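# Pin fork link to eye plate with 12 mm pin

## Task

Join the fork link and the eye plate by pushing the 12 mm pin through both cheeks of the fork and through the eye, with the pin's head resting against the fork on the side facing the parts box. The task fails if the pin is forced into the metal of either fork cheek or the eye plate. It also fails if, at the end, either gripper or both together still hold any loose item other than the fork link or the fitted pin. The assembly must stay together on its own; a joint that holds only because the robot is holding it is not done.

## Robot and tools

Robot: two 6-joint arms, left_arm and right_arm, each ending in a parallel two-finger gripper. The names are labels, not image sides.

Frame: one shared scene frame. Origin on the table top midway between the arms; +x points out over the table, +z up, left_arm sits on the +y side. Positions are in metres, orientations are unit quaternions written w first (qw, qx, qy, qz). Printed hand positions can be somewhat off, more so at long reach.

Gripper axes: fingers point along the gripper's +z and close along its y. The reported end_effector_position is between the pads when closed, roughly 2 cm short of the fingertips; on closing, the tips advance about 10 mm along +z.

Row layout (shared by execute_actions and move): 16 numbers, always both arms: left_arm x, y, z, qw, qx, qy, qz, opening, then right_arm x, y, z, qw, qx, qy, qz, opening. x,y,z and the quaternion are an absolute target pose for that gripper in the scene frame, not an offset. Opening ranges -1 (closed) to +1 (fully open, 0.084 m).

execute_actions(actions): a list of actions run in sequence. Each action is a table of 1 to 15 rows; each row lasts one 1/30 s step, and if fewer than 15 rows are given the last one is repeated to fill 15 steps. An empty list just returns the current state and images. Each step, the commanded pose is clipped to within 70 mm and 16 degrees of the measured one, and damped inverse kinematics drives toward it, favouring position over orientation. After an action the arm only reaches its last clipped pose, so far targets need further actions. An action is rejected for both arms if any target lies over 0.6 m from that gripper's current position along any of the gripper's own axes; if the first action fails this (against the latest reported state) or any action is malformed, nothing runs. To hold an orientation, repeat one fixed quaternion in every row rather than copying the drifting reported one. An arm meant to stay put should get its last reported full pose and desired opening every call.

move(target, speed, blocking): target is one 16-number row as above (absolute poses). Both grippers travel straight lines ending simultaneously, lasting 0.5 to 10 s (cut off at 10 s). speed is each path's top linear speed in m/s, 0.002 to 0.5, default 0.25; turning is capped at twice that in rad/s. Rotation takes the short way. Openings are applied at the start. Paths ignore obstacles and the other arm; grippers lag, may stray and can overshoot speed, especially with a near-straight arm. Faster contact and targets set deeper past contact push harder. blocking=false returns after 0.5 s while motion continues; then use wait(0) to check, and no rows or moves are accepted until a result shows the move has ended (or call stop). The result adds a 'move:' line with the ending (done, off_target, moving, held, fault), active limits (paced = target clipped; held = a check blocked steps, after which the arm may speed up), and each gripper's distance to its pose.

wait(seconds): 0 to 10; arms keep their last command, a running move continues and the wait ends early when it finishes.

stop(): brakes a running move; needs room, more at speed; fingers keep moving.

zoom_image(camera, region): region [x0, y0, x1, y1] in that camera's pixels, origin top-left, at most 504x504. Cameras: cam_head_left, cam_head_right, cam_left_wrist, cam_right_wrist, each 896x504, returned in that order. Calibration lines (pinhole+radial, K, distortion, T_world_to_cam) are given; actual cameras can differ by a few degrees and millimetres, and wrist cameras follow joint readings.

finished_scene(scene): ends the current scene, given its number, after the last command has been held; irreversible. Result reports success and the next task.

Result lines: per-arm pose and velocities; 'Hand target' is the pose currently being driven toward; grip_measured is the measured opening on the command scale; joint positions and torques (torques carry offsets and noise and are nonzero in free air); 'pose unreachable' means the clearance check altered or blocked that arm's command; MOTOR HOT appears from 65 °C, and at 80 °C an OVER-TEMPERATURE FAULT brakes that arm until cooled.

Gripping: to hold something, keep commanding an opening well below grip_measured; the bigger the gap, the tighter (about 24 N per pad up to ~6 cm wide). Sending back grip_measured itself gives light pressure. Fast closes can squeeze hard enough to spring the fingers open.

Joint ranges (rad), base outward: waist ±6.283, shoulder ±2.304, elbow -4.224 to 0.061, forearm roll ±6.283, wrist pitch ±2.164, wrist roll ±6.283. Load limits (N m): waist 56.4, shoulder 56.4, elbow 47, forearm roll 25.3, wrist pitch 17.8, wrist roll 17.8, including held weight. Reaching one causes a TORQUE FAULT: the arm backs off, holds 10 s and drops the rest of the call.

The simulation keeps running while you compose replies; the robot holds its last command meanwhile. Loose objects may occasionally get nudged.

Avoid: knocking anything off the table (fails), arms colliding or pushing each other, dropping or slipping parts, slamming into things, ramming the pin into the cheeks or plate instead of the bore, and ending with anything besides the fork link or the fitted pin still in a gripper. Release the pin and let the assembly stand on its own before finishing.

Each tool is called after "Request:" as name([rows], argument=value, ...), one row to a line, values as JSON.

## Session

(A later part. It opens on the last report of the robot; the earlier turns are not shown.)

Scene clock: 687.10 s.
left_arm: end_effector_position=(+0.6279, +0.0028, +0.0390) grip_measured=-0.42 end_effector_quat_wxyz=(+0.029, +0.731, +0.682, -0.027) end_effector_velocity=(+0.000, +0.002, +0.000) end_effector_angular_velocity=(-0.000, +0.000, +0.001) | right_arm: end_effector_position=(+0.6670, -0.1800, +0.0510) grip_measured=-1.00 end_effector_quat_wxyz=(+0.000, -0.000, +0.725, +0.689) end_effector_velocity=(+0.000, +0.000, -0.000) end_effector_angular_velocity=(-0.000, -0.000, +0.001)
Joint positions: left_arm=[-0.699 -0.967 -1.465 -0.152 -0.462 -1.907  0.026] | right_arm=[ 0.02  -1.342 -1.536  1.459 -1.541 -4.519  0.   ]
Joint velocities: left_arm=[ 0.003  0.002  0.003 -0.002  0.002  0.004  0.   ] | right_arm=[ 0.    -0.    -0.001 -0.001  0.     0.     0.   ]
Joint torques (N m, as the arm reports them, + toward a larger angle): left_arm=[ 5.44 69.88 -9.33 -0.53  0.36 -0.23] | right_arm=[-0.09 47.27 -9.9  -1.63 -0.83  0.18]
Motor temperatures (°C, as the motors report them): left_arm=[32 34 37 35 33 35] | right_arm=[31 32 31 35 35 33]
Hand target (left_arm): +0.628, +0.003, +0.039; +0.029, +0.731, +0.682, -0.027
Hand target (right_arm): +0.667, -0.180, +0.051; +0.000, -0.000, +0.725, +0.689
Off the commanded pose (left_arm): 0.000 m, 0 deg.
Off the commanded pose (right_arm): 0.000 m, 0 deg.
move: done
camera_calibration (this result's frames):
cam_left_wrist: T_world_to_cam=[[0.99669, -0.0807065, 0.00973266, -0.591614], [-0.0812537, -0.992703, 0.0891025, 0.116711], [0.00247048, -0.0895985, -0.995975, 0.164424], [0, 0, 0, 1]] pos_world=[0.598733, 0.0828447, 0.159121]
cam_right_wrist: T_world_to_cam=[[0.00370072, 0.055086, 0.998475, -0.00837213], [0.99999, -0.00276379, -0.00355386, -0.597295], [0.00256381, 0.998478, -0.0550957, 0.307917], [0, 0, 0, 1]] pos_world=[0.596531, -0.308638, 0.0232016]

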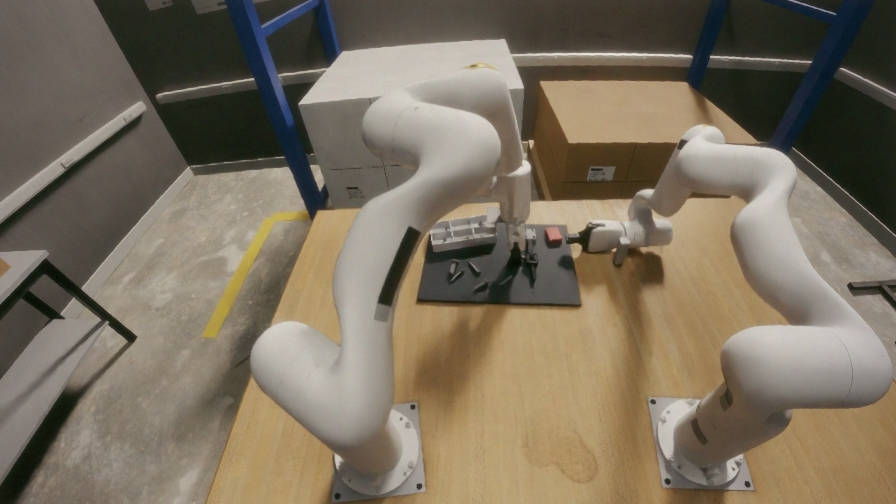

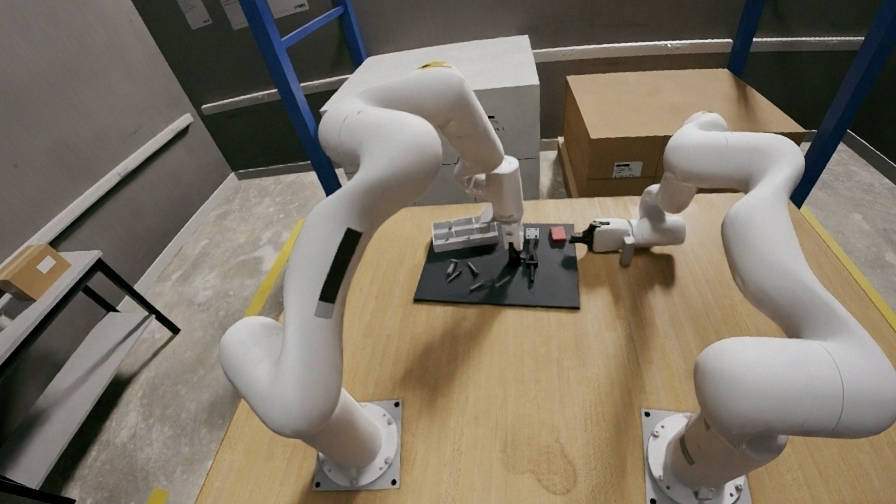

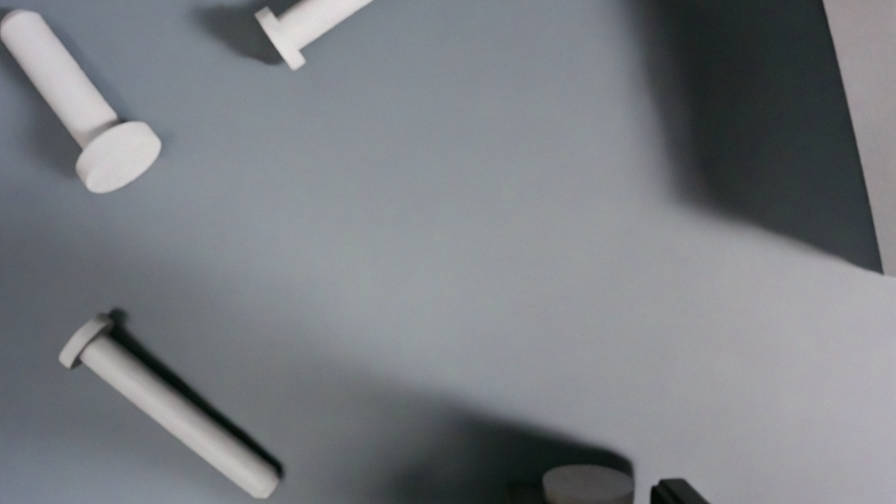

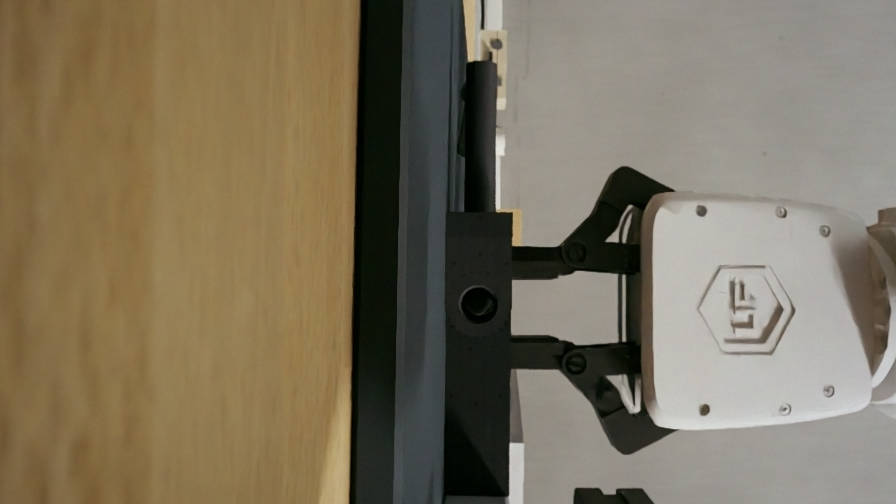

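Request:
move(target=[0.628,0.003,0.039,0.0287,0.7304,0.6815,-0.0268,0,0.667,-0.18,0.051,0,0,0.725,0.689,-1])

Request:
move(target=[0.63,0.04,0.039,0.0287,0.7304,0.6815,-0.0268,0,0.667,-0.18,0.051,0,0,0.725,0.689,-1], speed=0.02)

Request:
move(target=[0.63,0.04,0.039,0.0287,0.7304,0.6815,-0.0268,-1,0.667,-0.18,0.051,0,0,0.725,0.689,-1])

Request:
move(target=[0.6285,0.015,0.039,0.0287,0.7304,0.6815,-0.0268,-1,0.667,-0.18,0.051,0,0,0.725,0.689,-1], speed=0.005)

Scene clock: 689.83 s.
left_arm: end_effector_position=(+0.6280, +0.0030, +0.0390) grip_measured=-0.01 end_effector_quat_wxyz=(+0.029, +0.731, +0.682, -0.027) end_effector_velocity=(+0.000, -0.000, -0.000) end_effector_angular_velocity=(-0.000, -0.000, +0.000) | right_arm: end_effector_position=(+0.6670, -0.1800, +0.0510) grip_measured=-1.00 end_effector_quat_wxyz=(-0.000, -0.000, +0.725, +0.689) end_effector_velocity=(+0.000, -0.001, -0.000) end_effector_angular_velocity=(+0.000, +0.001, -0.002)
Joint positions: left_arm=[-0.699 -0.967 -1.465 -0.152 -0.462 -1.907  0.044] | right_arm=[ 0.02  -1.342 -1.536  1.459 -1.541 -4.519  0.   ]
Joint velocities: left_arm=[-0.    -0.    -0.    -0.     0.001  0.     0.   ] | right_arm=[-0.002 -0.     0.     0.     0.     0.001  0.   ]
Joint torques (N m, as the arm reports them, + toward a larger angle): left_arm=[ 6.17 71.62 -9.43 -0.93  0.49 -0.15] | right_arm=[ -1.15  44.69 -10.12  -1.52  -1.03   0.01]
Motor temperatures (°C, as the motors report them): left_arm=[32 34 37 35 33 35] | right_arm=[31 32 31 35 35 33]
Hand target (left_arm): +0.628, +0.003, +0.039; +0.029, +0.731, +0.682, -0.027
Hand target (right_arm): +0.667, -0.180, +0.051; +0.000, +0.000, +0.725, +0.689
Off the commanded pose (left_arm): 0.000 m, 0 deg.
Off the commanded pose (right_arm): 0.000 m, 0 deg.
move: done
camera_calibration (this result's frames):
cam_left_wrist: T_world_to_cam=[[0.996687, -0.0807537, 0.00970119, -0.591648], [-0.081298, -0.992695, 0.0891462, 0.116896], [0.00243144, -0.0896395, -0.995971, 0.164472], [0, 0, 0, 1]] pos_world=[0.598792, 0.0830074, 0.159128]
cam_right_wrist: T_world_to_cam=[[0.0037009, 0.055086, 0.998475, -0.00837228], [0.99999, -0.00276361, -0.00355405, -0.597295], [0.00256362, 0.998478, -0.0550957, 0.307917], [0, 0, 0, 1]] pos_world=[0.596531, -0.308638, 0.0232016]

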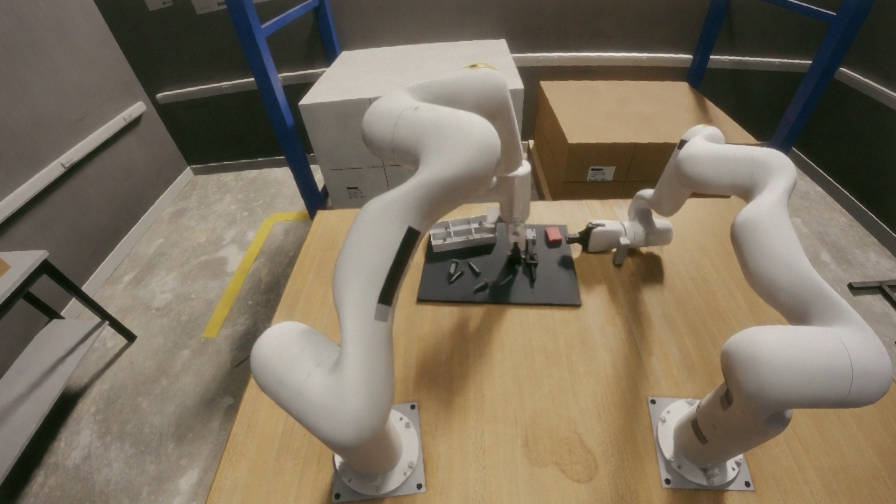

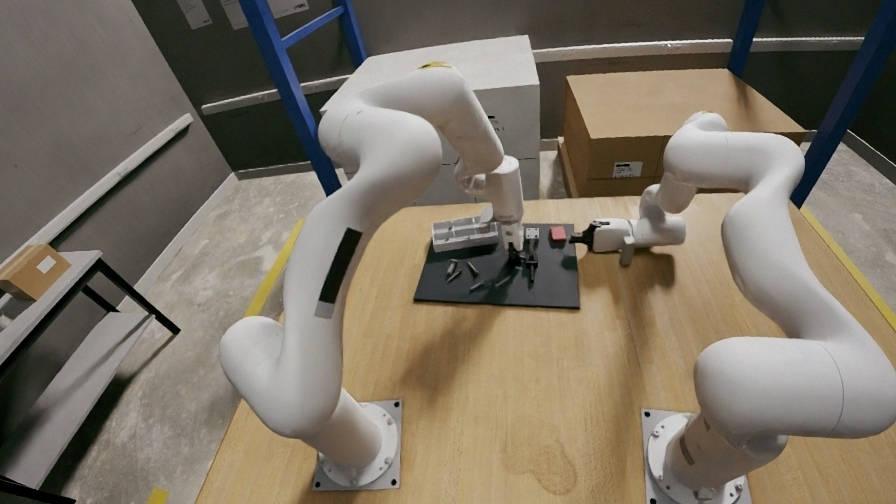

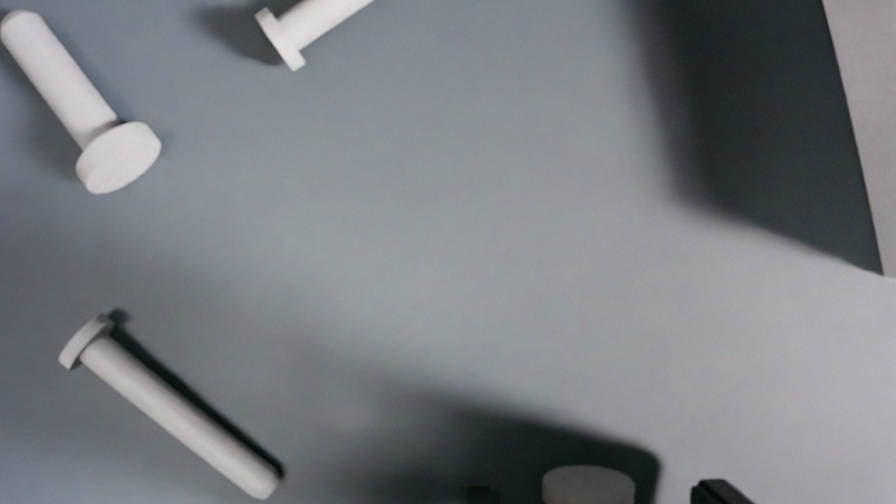

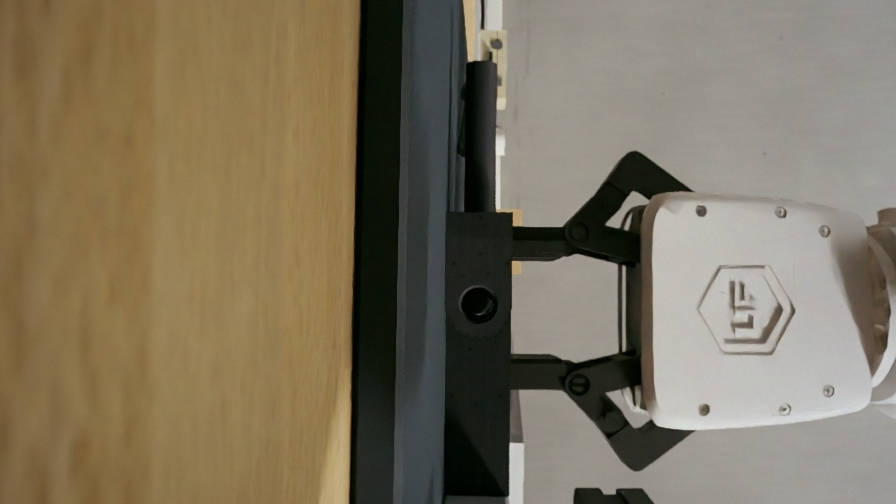

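Scene clock: 691.97 s.
left_arm: end_effector_position=(+0.6299, +0.0398, +0.0390) grip_measured=-0.01 end_effector_quat_wxyz=(+0.029, +0.731, +0.682, -0.027) end_effector_velocity=(+0.000, +0.002, +0.001) end_effector_angular_velocity=(-0.001, -0.000, +0.001) | right_arm: end_effector_position=(+0.6670, -0.1800, +0.0510) grip_measured=-1.00 end_effector_quat_wxyz=(-0.000, -0.000, +0.725, +0.689) end_effector_velocity=(-0.001, -0.001, -0.000) end_effector_angular_velocity=(-0.000, +0.002, +0.001)
Joint positions: left_arm=[-0.648 -0.936 -1.403 -0.165 -0.436 -1.842  0.044] | right_arm=[ 0.02  -1.342 -1.536  1.459 -1.541 -4.519  0.   ]
Joint velocities: left_arm=[ 0.003  0.002  0.003 -0.002  0.001  0.004  0.   ] | right_arm=[-0.002 -0.     0.001 -0.003  0.     0.     0.   ]
Joint torques (N m, as the arm reports them, + toward a larger angle): left_arm=[ 5.72 68.83 -9.26 -0.91  0.31 -0.29] | right_arm=[ -0.68  45.56 -10.27  -1.56  -1.03  -0.28]
Motor temperatures (°C, as the motors report them): left_arm=[32 34 37 35 33 35] | right_arm=[31 32 31 35 35 33]
Hand target (left_arm): +0.630, +0.040, +0.039; +0.029, +0.731, +0.682, -0.027
Hand target (right_arm): +0.667, -0.180, +0.051; -0.000, +0.000, +0.725, +0.689
Off the commanded pose (left_arm): 0.000 m, 0 deg.
Off the commanded pose (right_arm): 0.000 m, 0 deg.
move: done
camera_calibration (this result's frames):
cam_left_wrist: T_world_to_cam=[[0.996688, -0.0807292, 0.0097804, -0.590558], [-0.0812805, -0.992703, 0.0890757, 0.153614], [0.00251803, -0.0895756, -0.995977, 0.167687], [0, 0, 0, 1]] pos_world=[0.600666, 0.119839, 0.159105]
cam_right_wrist: T_world_to_cam=[[0.00370064, 0.055086, 0.998475, -0.0083721], [0.99999, -0.00276368, -0.00355378, -0.597295], [0.0025637, 0.998478, -0.0550957, 0.307917], [0, 0, 0, 1]] pos_world=[0.596531, -0.308638, 0.0232016]

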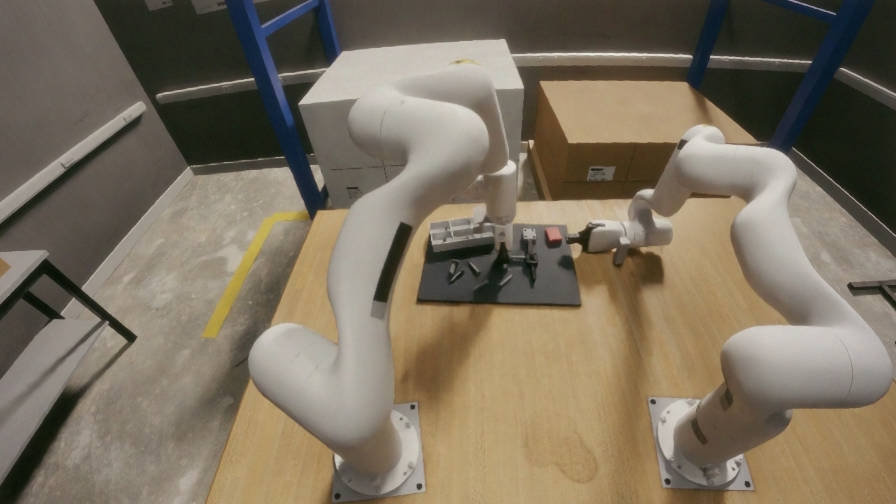

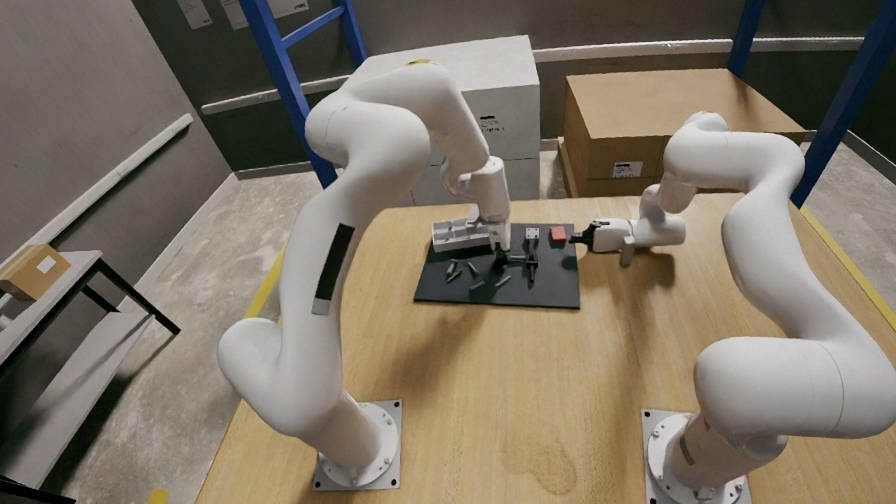

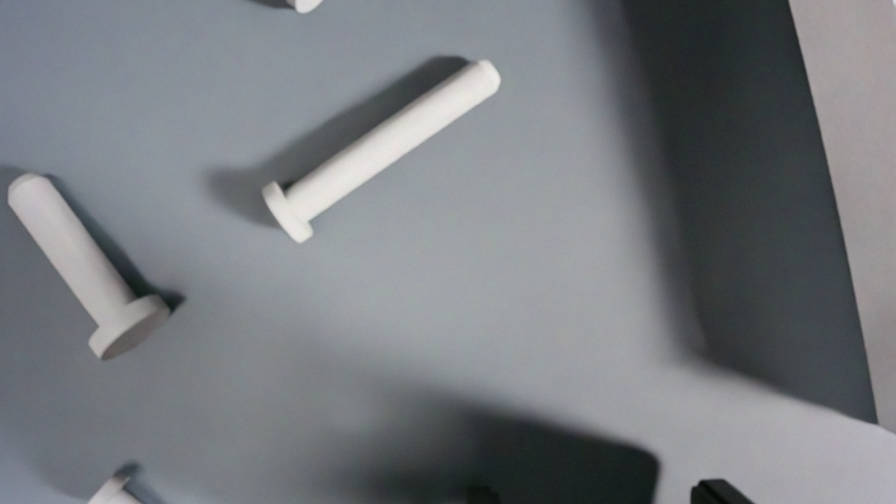

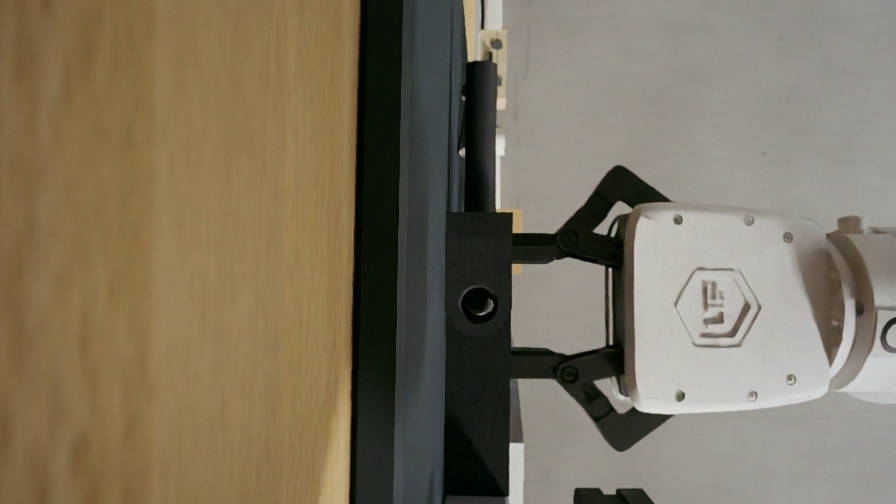

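Scene clock: 692.67 s.
left_arm: end_effector_position=(+0.6300, +0.0400, +0.0390) grip_measured=-1.00 end_effector_quat_wxyz=(+0.029, +0.731, +0.682, -0.027) end_effector_velocity=(-0.000, +0.001, -0.000) end_effector_angular_velocity=(+0.001, +0.002, -0.000) | right_arm: end_effector_position=(+0.6670, -0.1800, +0.0510) grip_measured=-1.00 end_effector_quat_wxyz=(-0.000, -0.000, +0.725, +0.689) end_effector_velocity=(+0.001, -0.002, -0.000) end_effector_angular_velocity=(-0.000, +0.001, -0.003)
Joint positions: left_arm=[-0.648 -0.936 -1.403 -0.165 -0.436 -1.841  0.   ] | right_arm=[ 0.02  -1.342 -1.536  1.459 -1.541 -4.519  0.   ]
Joint velocities: left_arm=[ 0.001 -0.001 -0.     0.001 -0.001  0.     0.   ] | right_arm=[-0.003 -0.    -0.001  0.     0.     0.001  0.   ]
Joint torques (N m, as the arm reports them, + toward a larger angle): left_arm=[ 5.69 69.4  -9.59 -0.48  0.24 -0.27] | right_arm=[ 2.21 45.28 -9.26 -1.08 -0.65 -0.26]
Motor temperatures (°C, as the motors report them): left_arm=[32 34 37 35 33 35] | right_arm=[31 32 31 35 35 33]
Hand target (left_arm): +0.630, +0.040, +0.039; +0.029, +0.731, +0.682, -0.027
Hand target (right_arm): +0.667, -0.180, +0.051; -0.000, +0.000, +0.725, +0.689
Off the commanded pose (left_arm): 0.000 m, 0 deg.
Off the commanded pose (right_arm): 0.000 m, 0 deg.
move: done
camera_calibration (this result's frames):
cam_left_wrist: T_world_to_cam=[[0.996687, -0.0807542, 0.00970243, -0.590653], [-0.0812986, -0.992695, 0.0891449, 0.153785], [0.00243273, -0.0896383, -0.995971, 0.167782], [0, 0, 0, 1]] pos_world=[0.60079, 0.120003, 0.159128]
cam_right_wrist: T_world_to_cam=[[0.0037007, 0.055086, 0.998475, -0.00837207], [0.99999, -0.00276365, -0.00355384, -0.597295], [0.00256367, 0.998478, -0.0550957, 0.307917], [0, 0, 0, 1]] pos_world=[0.596531, -0.308638, 0.0232015]

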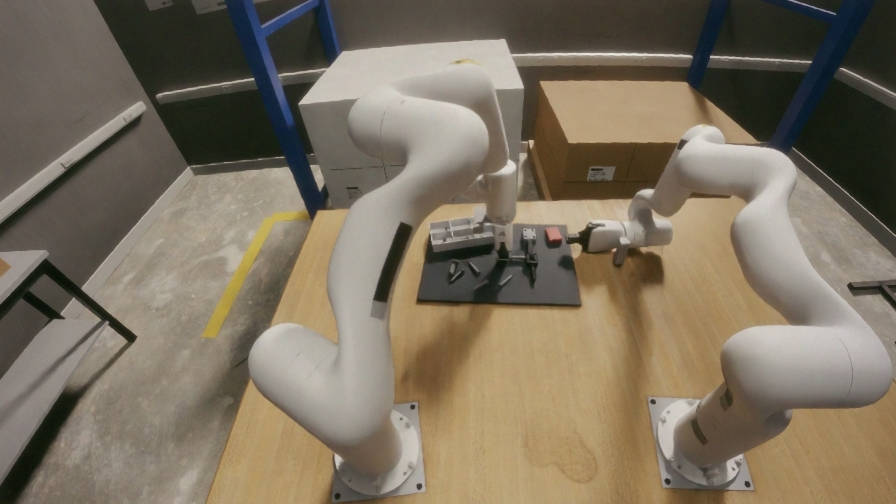

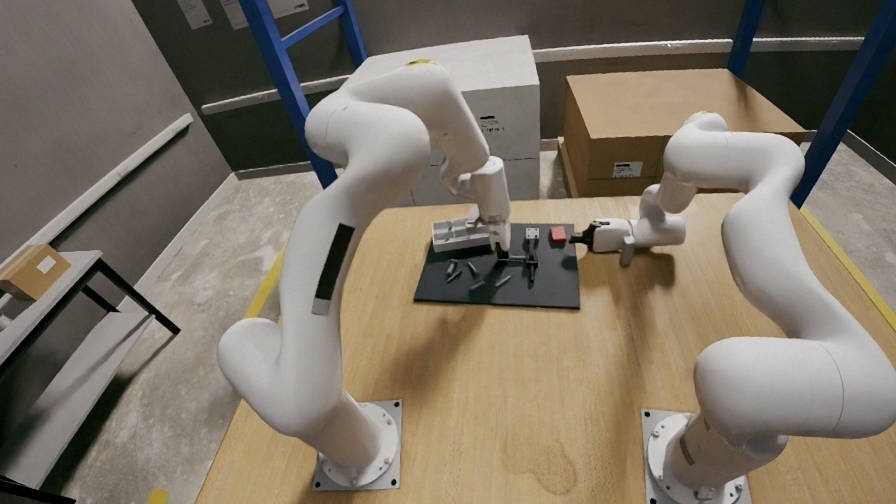

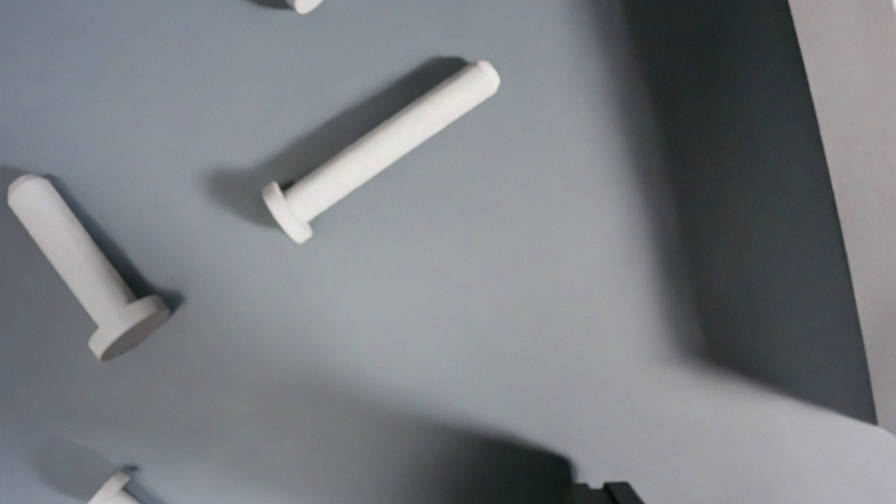

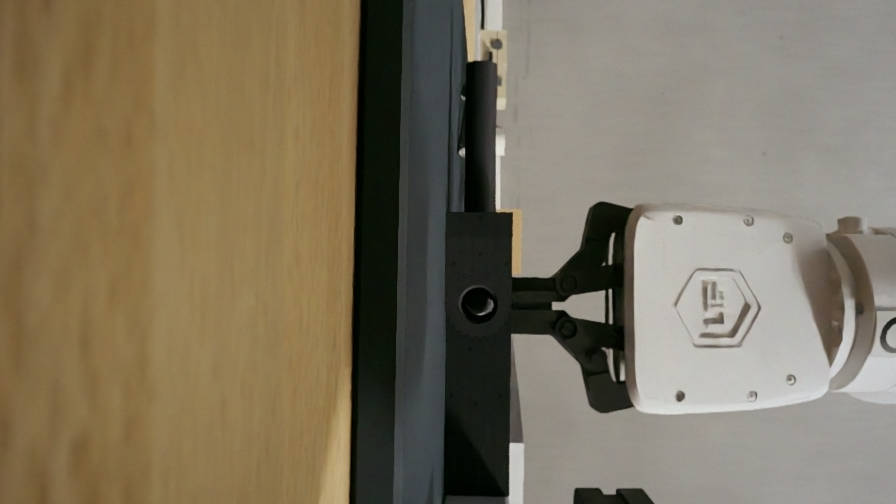

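Scene clock: 707.30 s.
left_arm: end_effector_position=(+0.6470, +0.0574, +0.0382) grip_measured=-1.00 end_effector_quat_wxyz=(+0.024, +0.710, +0.703, -0.027) end_effector_velocity=(-0.000, -0.000, -0.000) end_effector_angular_velocity=(+0.000, +0.001, +0.001) | right_arm: end_effector_position=(+0.6670, -0.1800, +0.0510) grip_measured=-1.00 end_effector_quat_wxyz=(-0.000, -0.000, +0.725, +0.689) end_effector_velocity=(+0.000, +0.001, +0.000) end_effector_angular_velocity=(+0.000, -0.001, +0.001)
Joint positions: left_arm=[-0.613 -0.954 -1.436 -0.15  -0.459 -1.881  0.   ] | right_arm=[ 0.02  -1.342 -1.536  1.459 -1.541 -4.519  0.   ]
Joint velocities: left_arm=[-0.    -0.001 -0.    -0.001 -0.001 -0.     0.   ] | right_arm=[ 0.002  0.    -0.001  0.    -0.     0.     0.   ]
Joint torques (N m, as the arm reports them, + toward a larger angle): left_arm=[ 7.99 69.86 -9.26 -0.56  0.35 -0.27] | right_arm=[ 2.09 45.59 -8.61 -1.15 -0.8  -0.16]
Motor temperatures (°C, as the motors report them): left_arm=[32 34 37 35 33 35] | right_arm=[31 32 31 35 35 33]
Hand target (left_arm): +0.647, +0.057, +0.038; +0.024, +0.710, +0.703, -0.027
Hand target (right_arm): +0.667, -0.180, +0.051; -0.000, +0.000, +0.725, +0.689
Off the commanded pose (left_arm): 0.046 m, 3 deg.
Off the commanded pose (right_arm): 0.000 m, 0 deg.
TORQUE FAULT: the external load on joint 1 (waist) of the left arm reached its load limit, and that arm stopped for 10 seconds. That time counts as 18 of the actions that you can send in this scene. A torque fault stops only its own arm. That arm's remaining commands of this call were not run. Joint 1 (waist) of that arm moved back by up to 3 degrees. That arm holds there, with its grip as last carried out, and accepts commands again: back off and push less far. That arm stops again, at the same cost, whenever a joint's load reaches its limit.
move: fault (left_arm)
camera_calibration (this result's frames):
cam_left_wrist: T_world_to_cam=[[0.99976, -0.0218767, 0.000867428, -0.611193], [-0.0218733, -0.996314, 0.0829484, 0.134533], [-0.000950409, -0.0829474, -0.996553, 0.170295], [0, 0, 0, 1]] pos_world=[0.614151, 0.134792, 0.159079]
cam_right_wrist: T_world_to_cam=[[0.00370084, 0.055086, 0.998475, -0.00837218], [0.99999, -0.00276361, -0.00355398, -0.597295], [0.00256362, 0.998478, -0.0550956, 0.307917], [0, 0, 0, 1]] pos_world=[0.596531, -0.308638, 0.0232015]

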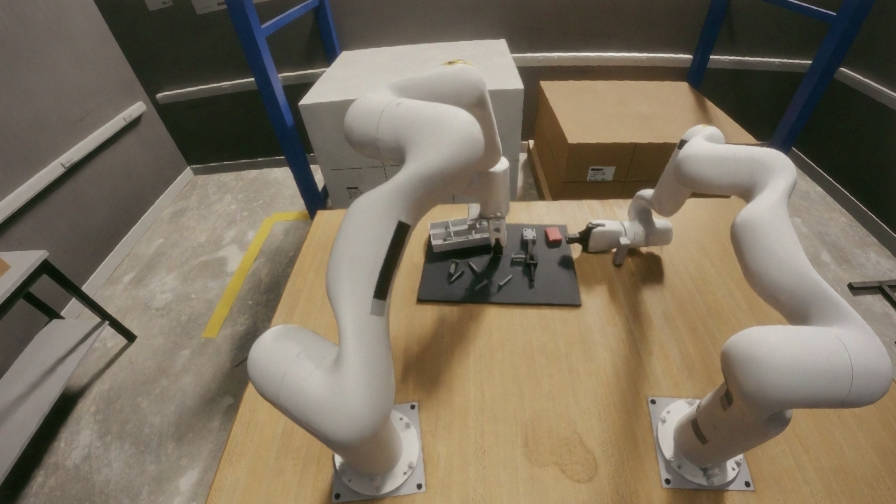

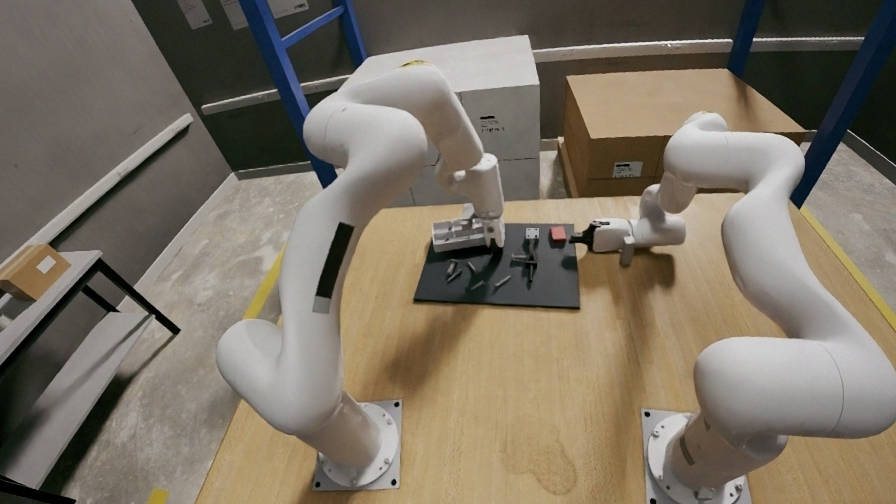

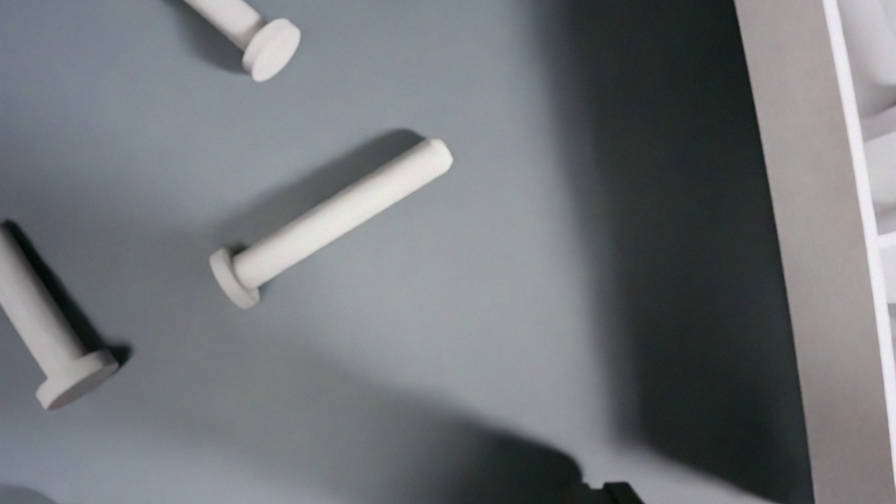

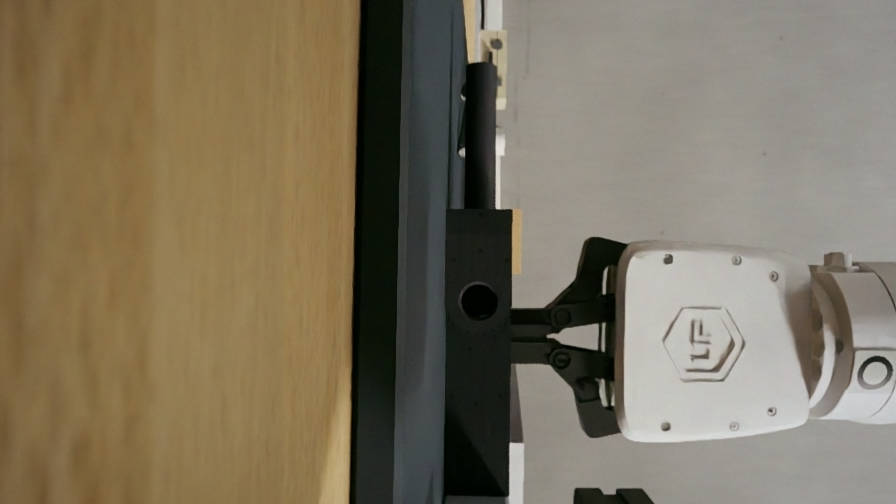

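Request:
move(target=[0.647,0.057,0.14,0.0287,0.7304,0.6815,-0.0268,-1,0.667,-0.18,0.051,0,0,0.725,0.689,-1], speed=0.1)

Request:
move(target=[0.66,-0.085,0.14,0.0287,0.7304,0.6815,-0.0268,-1,0.667,-0.18,0.051,0,0,0.725,0.689,-1], speed=0.1)

Request:
zoom_image(camera="cam_right_wrist", region=[400,230,560,390])

Scene clock: 710.40 s.
left_arm: end_effector_position=(+0.6467, +0.0571, +0.1396) grip_measured=-1.00 end_effector_quat_wxyz=(+0.029, +0.731, +0.682, -0.027) end_effector_velocity=(+0.000, -0.000, +0.002) end_effector_angular_velocity=(-0.000, -0.001, -0.001) | right_arm: end_effector_position=(+0.6670, -0.1800, +0.0510) grip_measured=-1.00 end_effector_quat_wxyz=(-0.000, -0.000, +0.725, +0.689) end_effector_velocity=(-0.000, +0.000, -0.000) end_effector_angular_velocity=(-0.000, -0.000, +0.001)
Joint positions: left_arm=[-0.612 -0.785 -1.412 -0.126 -0.597 -1.851  0.   ] | right_arm=[ 0.02  -1.342 -1.536  1.459 -1.541 -4.519  0.   ]
Joint velocities: left_arm=[-0.     0.003 -0.     0.001 -0.003  0.001  0.   ] | right_arm=[ 0.001  0.     0.    -0.001 -0.    -0.     0.   ]
Joint torques (N m, as the arm reports them, + toward a larger angle): left_arm=[  6.23  67.   -10.75  -0.4    0.39  -0.21] | right_arm=[ 1.39 45.   -9.84 -0.09 -0.89 -0.1 ]
Motor temperatures (°C, as the motors report them): left_arm=[32 34 37 35 33 35] | right_arm=[31 32 31 35 35 33]
Hand target (left_arm): +0.647, +0.057, +0.140; +0.029, +0.731, +0.682, -0.027
Hand target (right_arm): +0.667, -0.180, +0.051; -0.000, +0.000, +0.725, +0.689
Off the commanded pose (left_arm): 0.000 m, 0 deg.
Off the commanded pose (right_arm): 0.000 m, 0 deg.
move: done
camera_calibration (this result's frames):
cam_left_wrist: T_world_to_cam=[[0.996684, -0.0808424, 0.00928105, -0.606873], [-0.081349, -0.992677, 0.0892984, 0.163119], [0.00199398, -0.0897573, -0.995962, 0.269747], [0, 0, 0, 1]] pos_world=[0.617592, 0.137075, 0.259724]
cam_right_wrist: T_world_to_cam=[[0.00370073, 0.055086, 0.998475, -0.00837219], [0.99999, -0.00276361, -0.00355388, -0.597295], [0.00256363, 0.998478, -0.0550956, 0.307917], [0, 0, 0, 1]] pos_world=[0.596531, -0.308638, 0.0232016]

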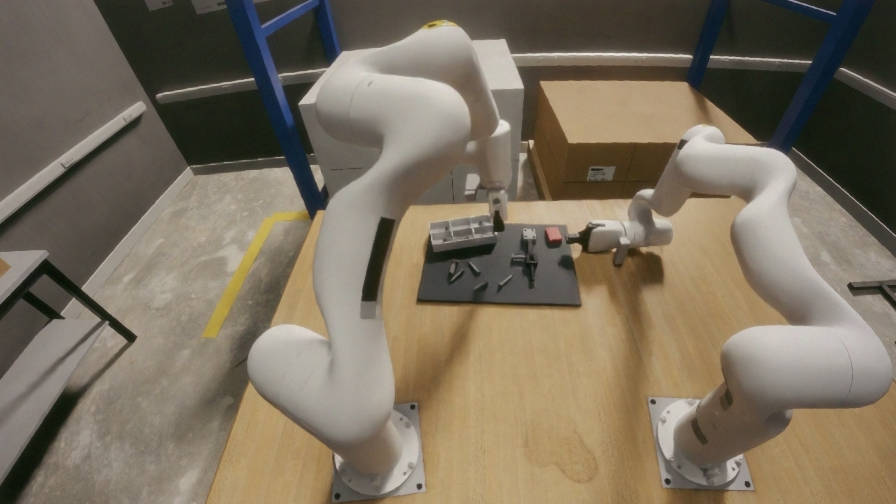

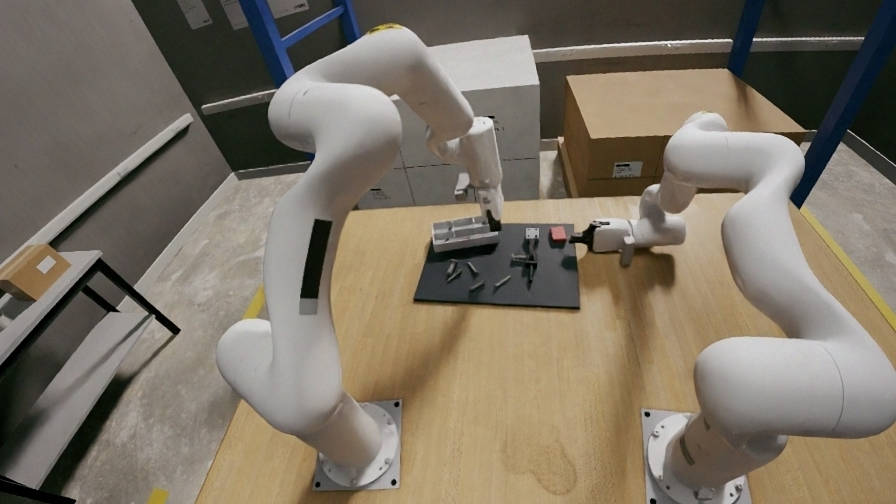

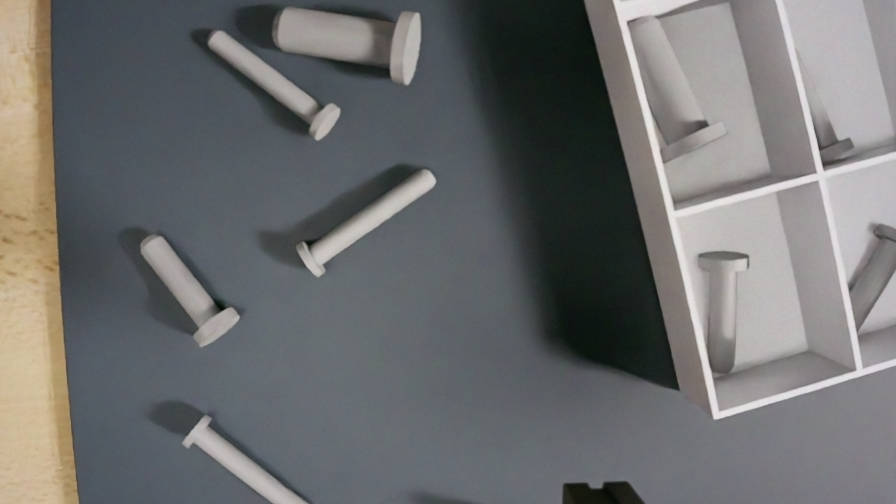

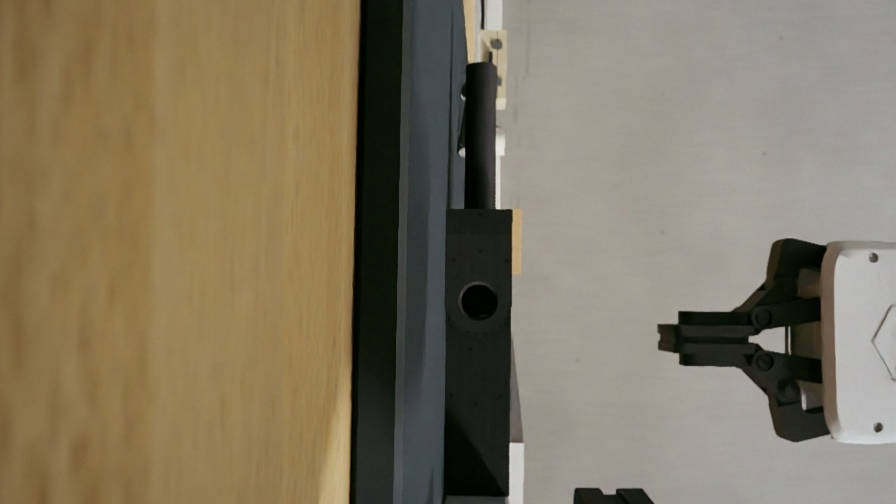

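Scene clock: 712.30 s.
left_arm: end_effector_position=(+0.6604, -0.0847, +0.1402) grip_measured=-1.00 end_effector_quat_wxyz=(+0.029, +0.731, +0.682, -0.027) end_effector_velocity=(+0.001, -0.001, +0.001) end_effector_angular_velocity=(+0.001, -0.001, +0.000) | right_arm: end_effector_position=(+0.6670, -0.1800, +0.0510) grip_measured=-1.00 end_effector_quat_wxyz=(+0.000, -0.000, +0.725, +0.689) end_effector_velocity=(+0.001, -0.000, +0.000) end_effector_angular_velocity=(-0.000, -0.002, +0.001)
Joint positions: left_arm=[-0.779 -0.984 -1.767 -0.095 -0.74  -2.052  0.   ] | right_arm=[ 0.02  -1.342 -1.536  1.459 -1.541 -4.519  0.   ]
Joint velocities: left_arm=[-0.001 -0.003 -0.008  0.002 -0.005 -0.003  0.   ] | right_arm=[-0.001 -0.    -0.002 -0.001  0.    -0.     0.   ]
Joint torques (N m, as the arm reports them, + toward a larger angle): left_arm=[  6.13  76.39 -12.05  -0.53   0.36  -0.23] | right_arm=[ -2.67  44.98 -10.6   -1.58  -0.76  -0.06]
Motor temperatures (°C, as the motors report them): left_arm=[32 34 37 35 33 35] | right_arm=[31 32 31 35 35 33]
Hand target (left_arm): +0.660, -0.085, +0.140; +0.029, +0.731, +0.682, -0.027
Hand target (right_arm): +0.667, -0.180, +0.051; -0.000, +0.000, +0.725, +0.689
Off the commanded pose (left_arm): 0.001 m, 0 deg.
Off the commanded pose (right_arm): 0.000 m, 0 deg.
move: done
camera_calibration (this result's frames):
cam_left_wrist: T_world_to_cam=[[0.996681, -0.0808643, 0.00941732, -0.632004], [-0.0813833, -0.992665, 0.0894032, 0.0234365], [0.00211871, -0.0898729, -0.995951, 0.257504], [0, 0, 0, 1]] pos_world=[0.631268, -0.00469936, 0.260317]
cam_right_wrist: T_world_to_cam=[[0.00370062, 0.055086, 0.998475, -0.00837209], [0.99999, -0.00276379, -0.00355376, -0.597295], [0.00256381, 0.998478, -0.0550957, 0.307917], [0, 0, 0, 1]] pos_world=[0.596531, -0.308638, 0.0232016]

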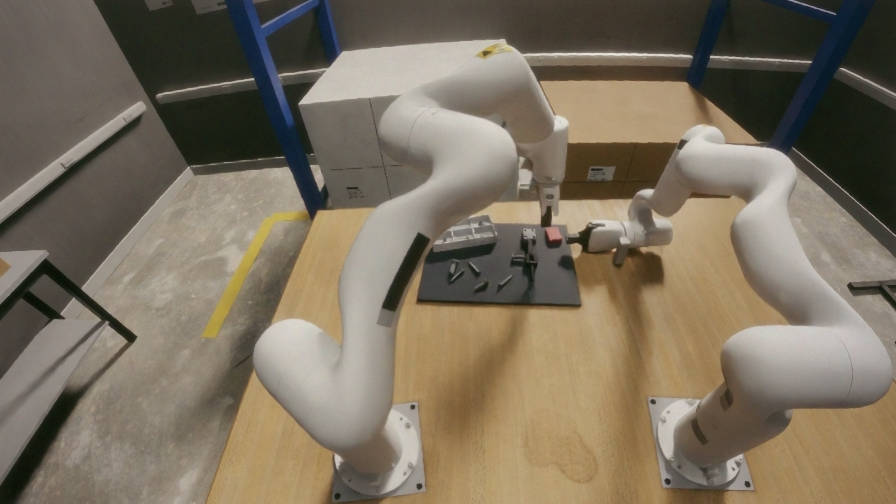

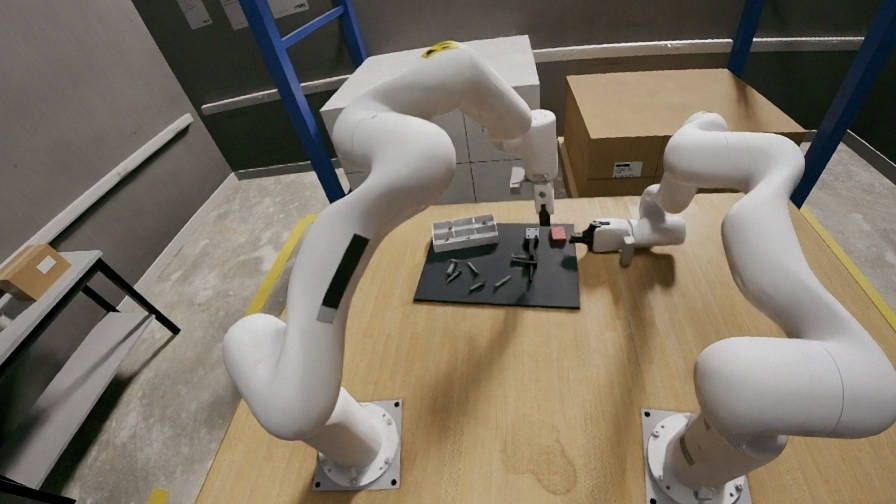

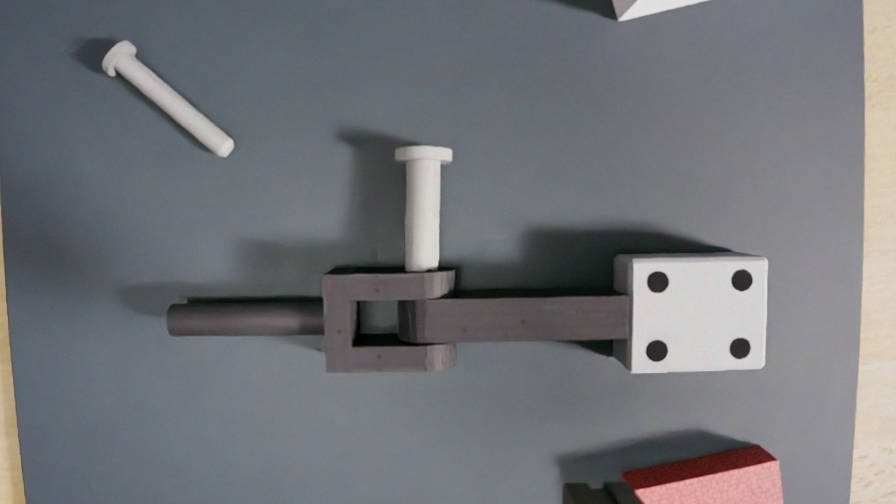

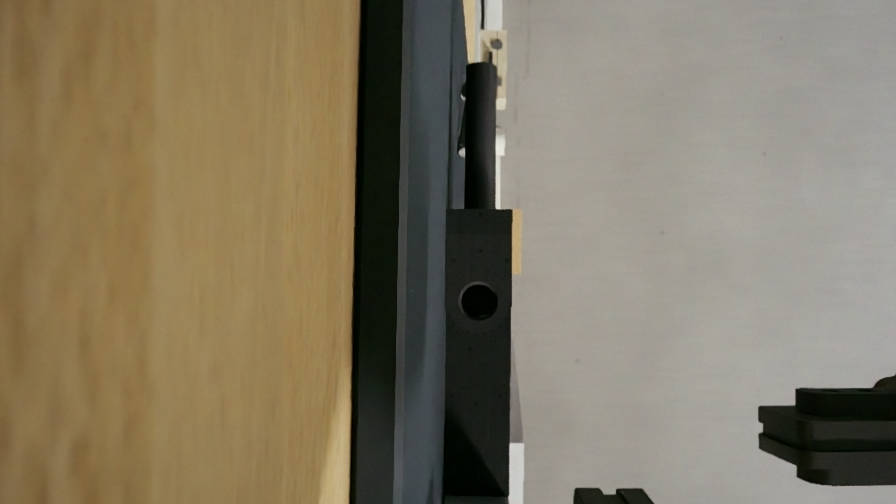

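Region (400, 230, 560, 390) of cam_right_wrist's 896x504 image, scaled by 3.150, with more detail than that image has.

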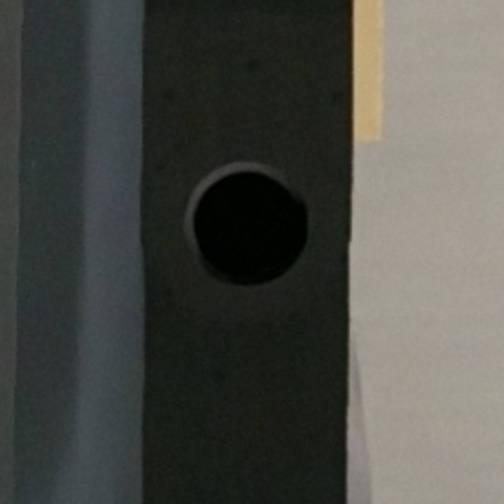

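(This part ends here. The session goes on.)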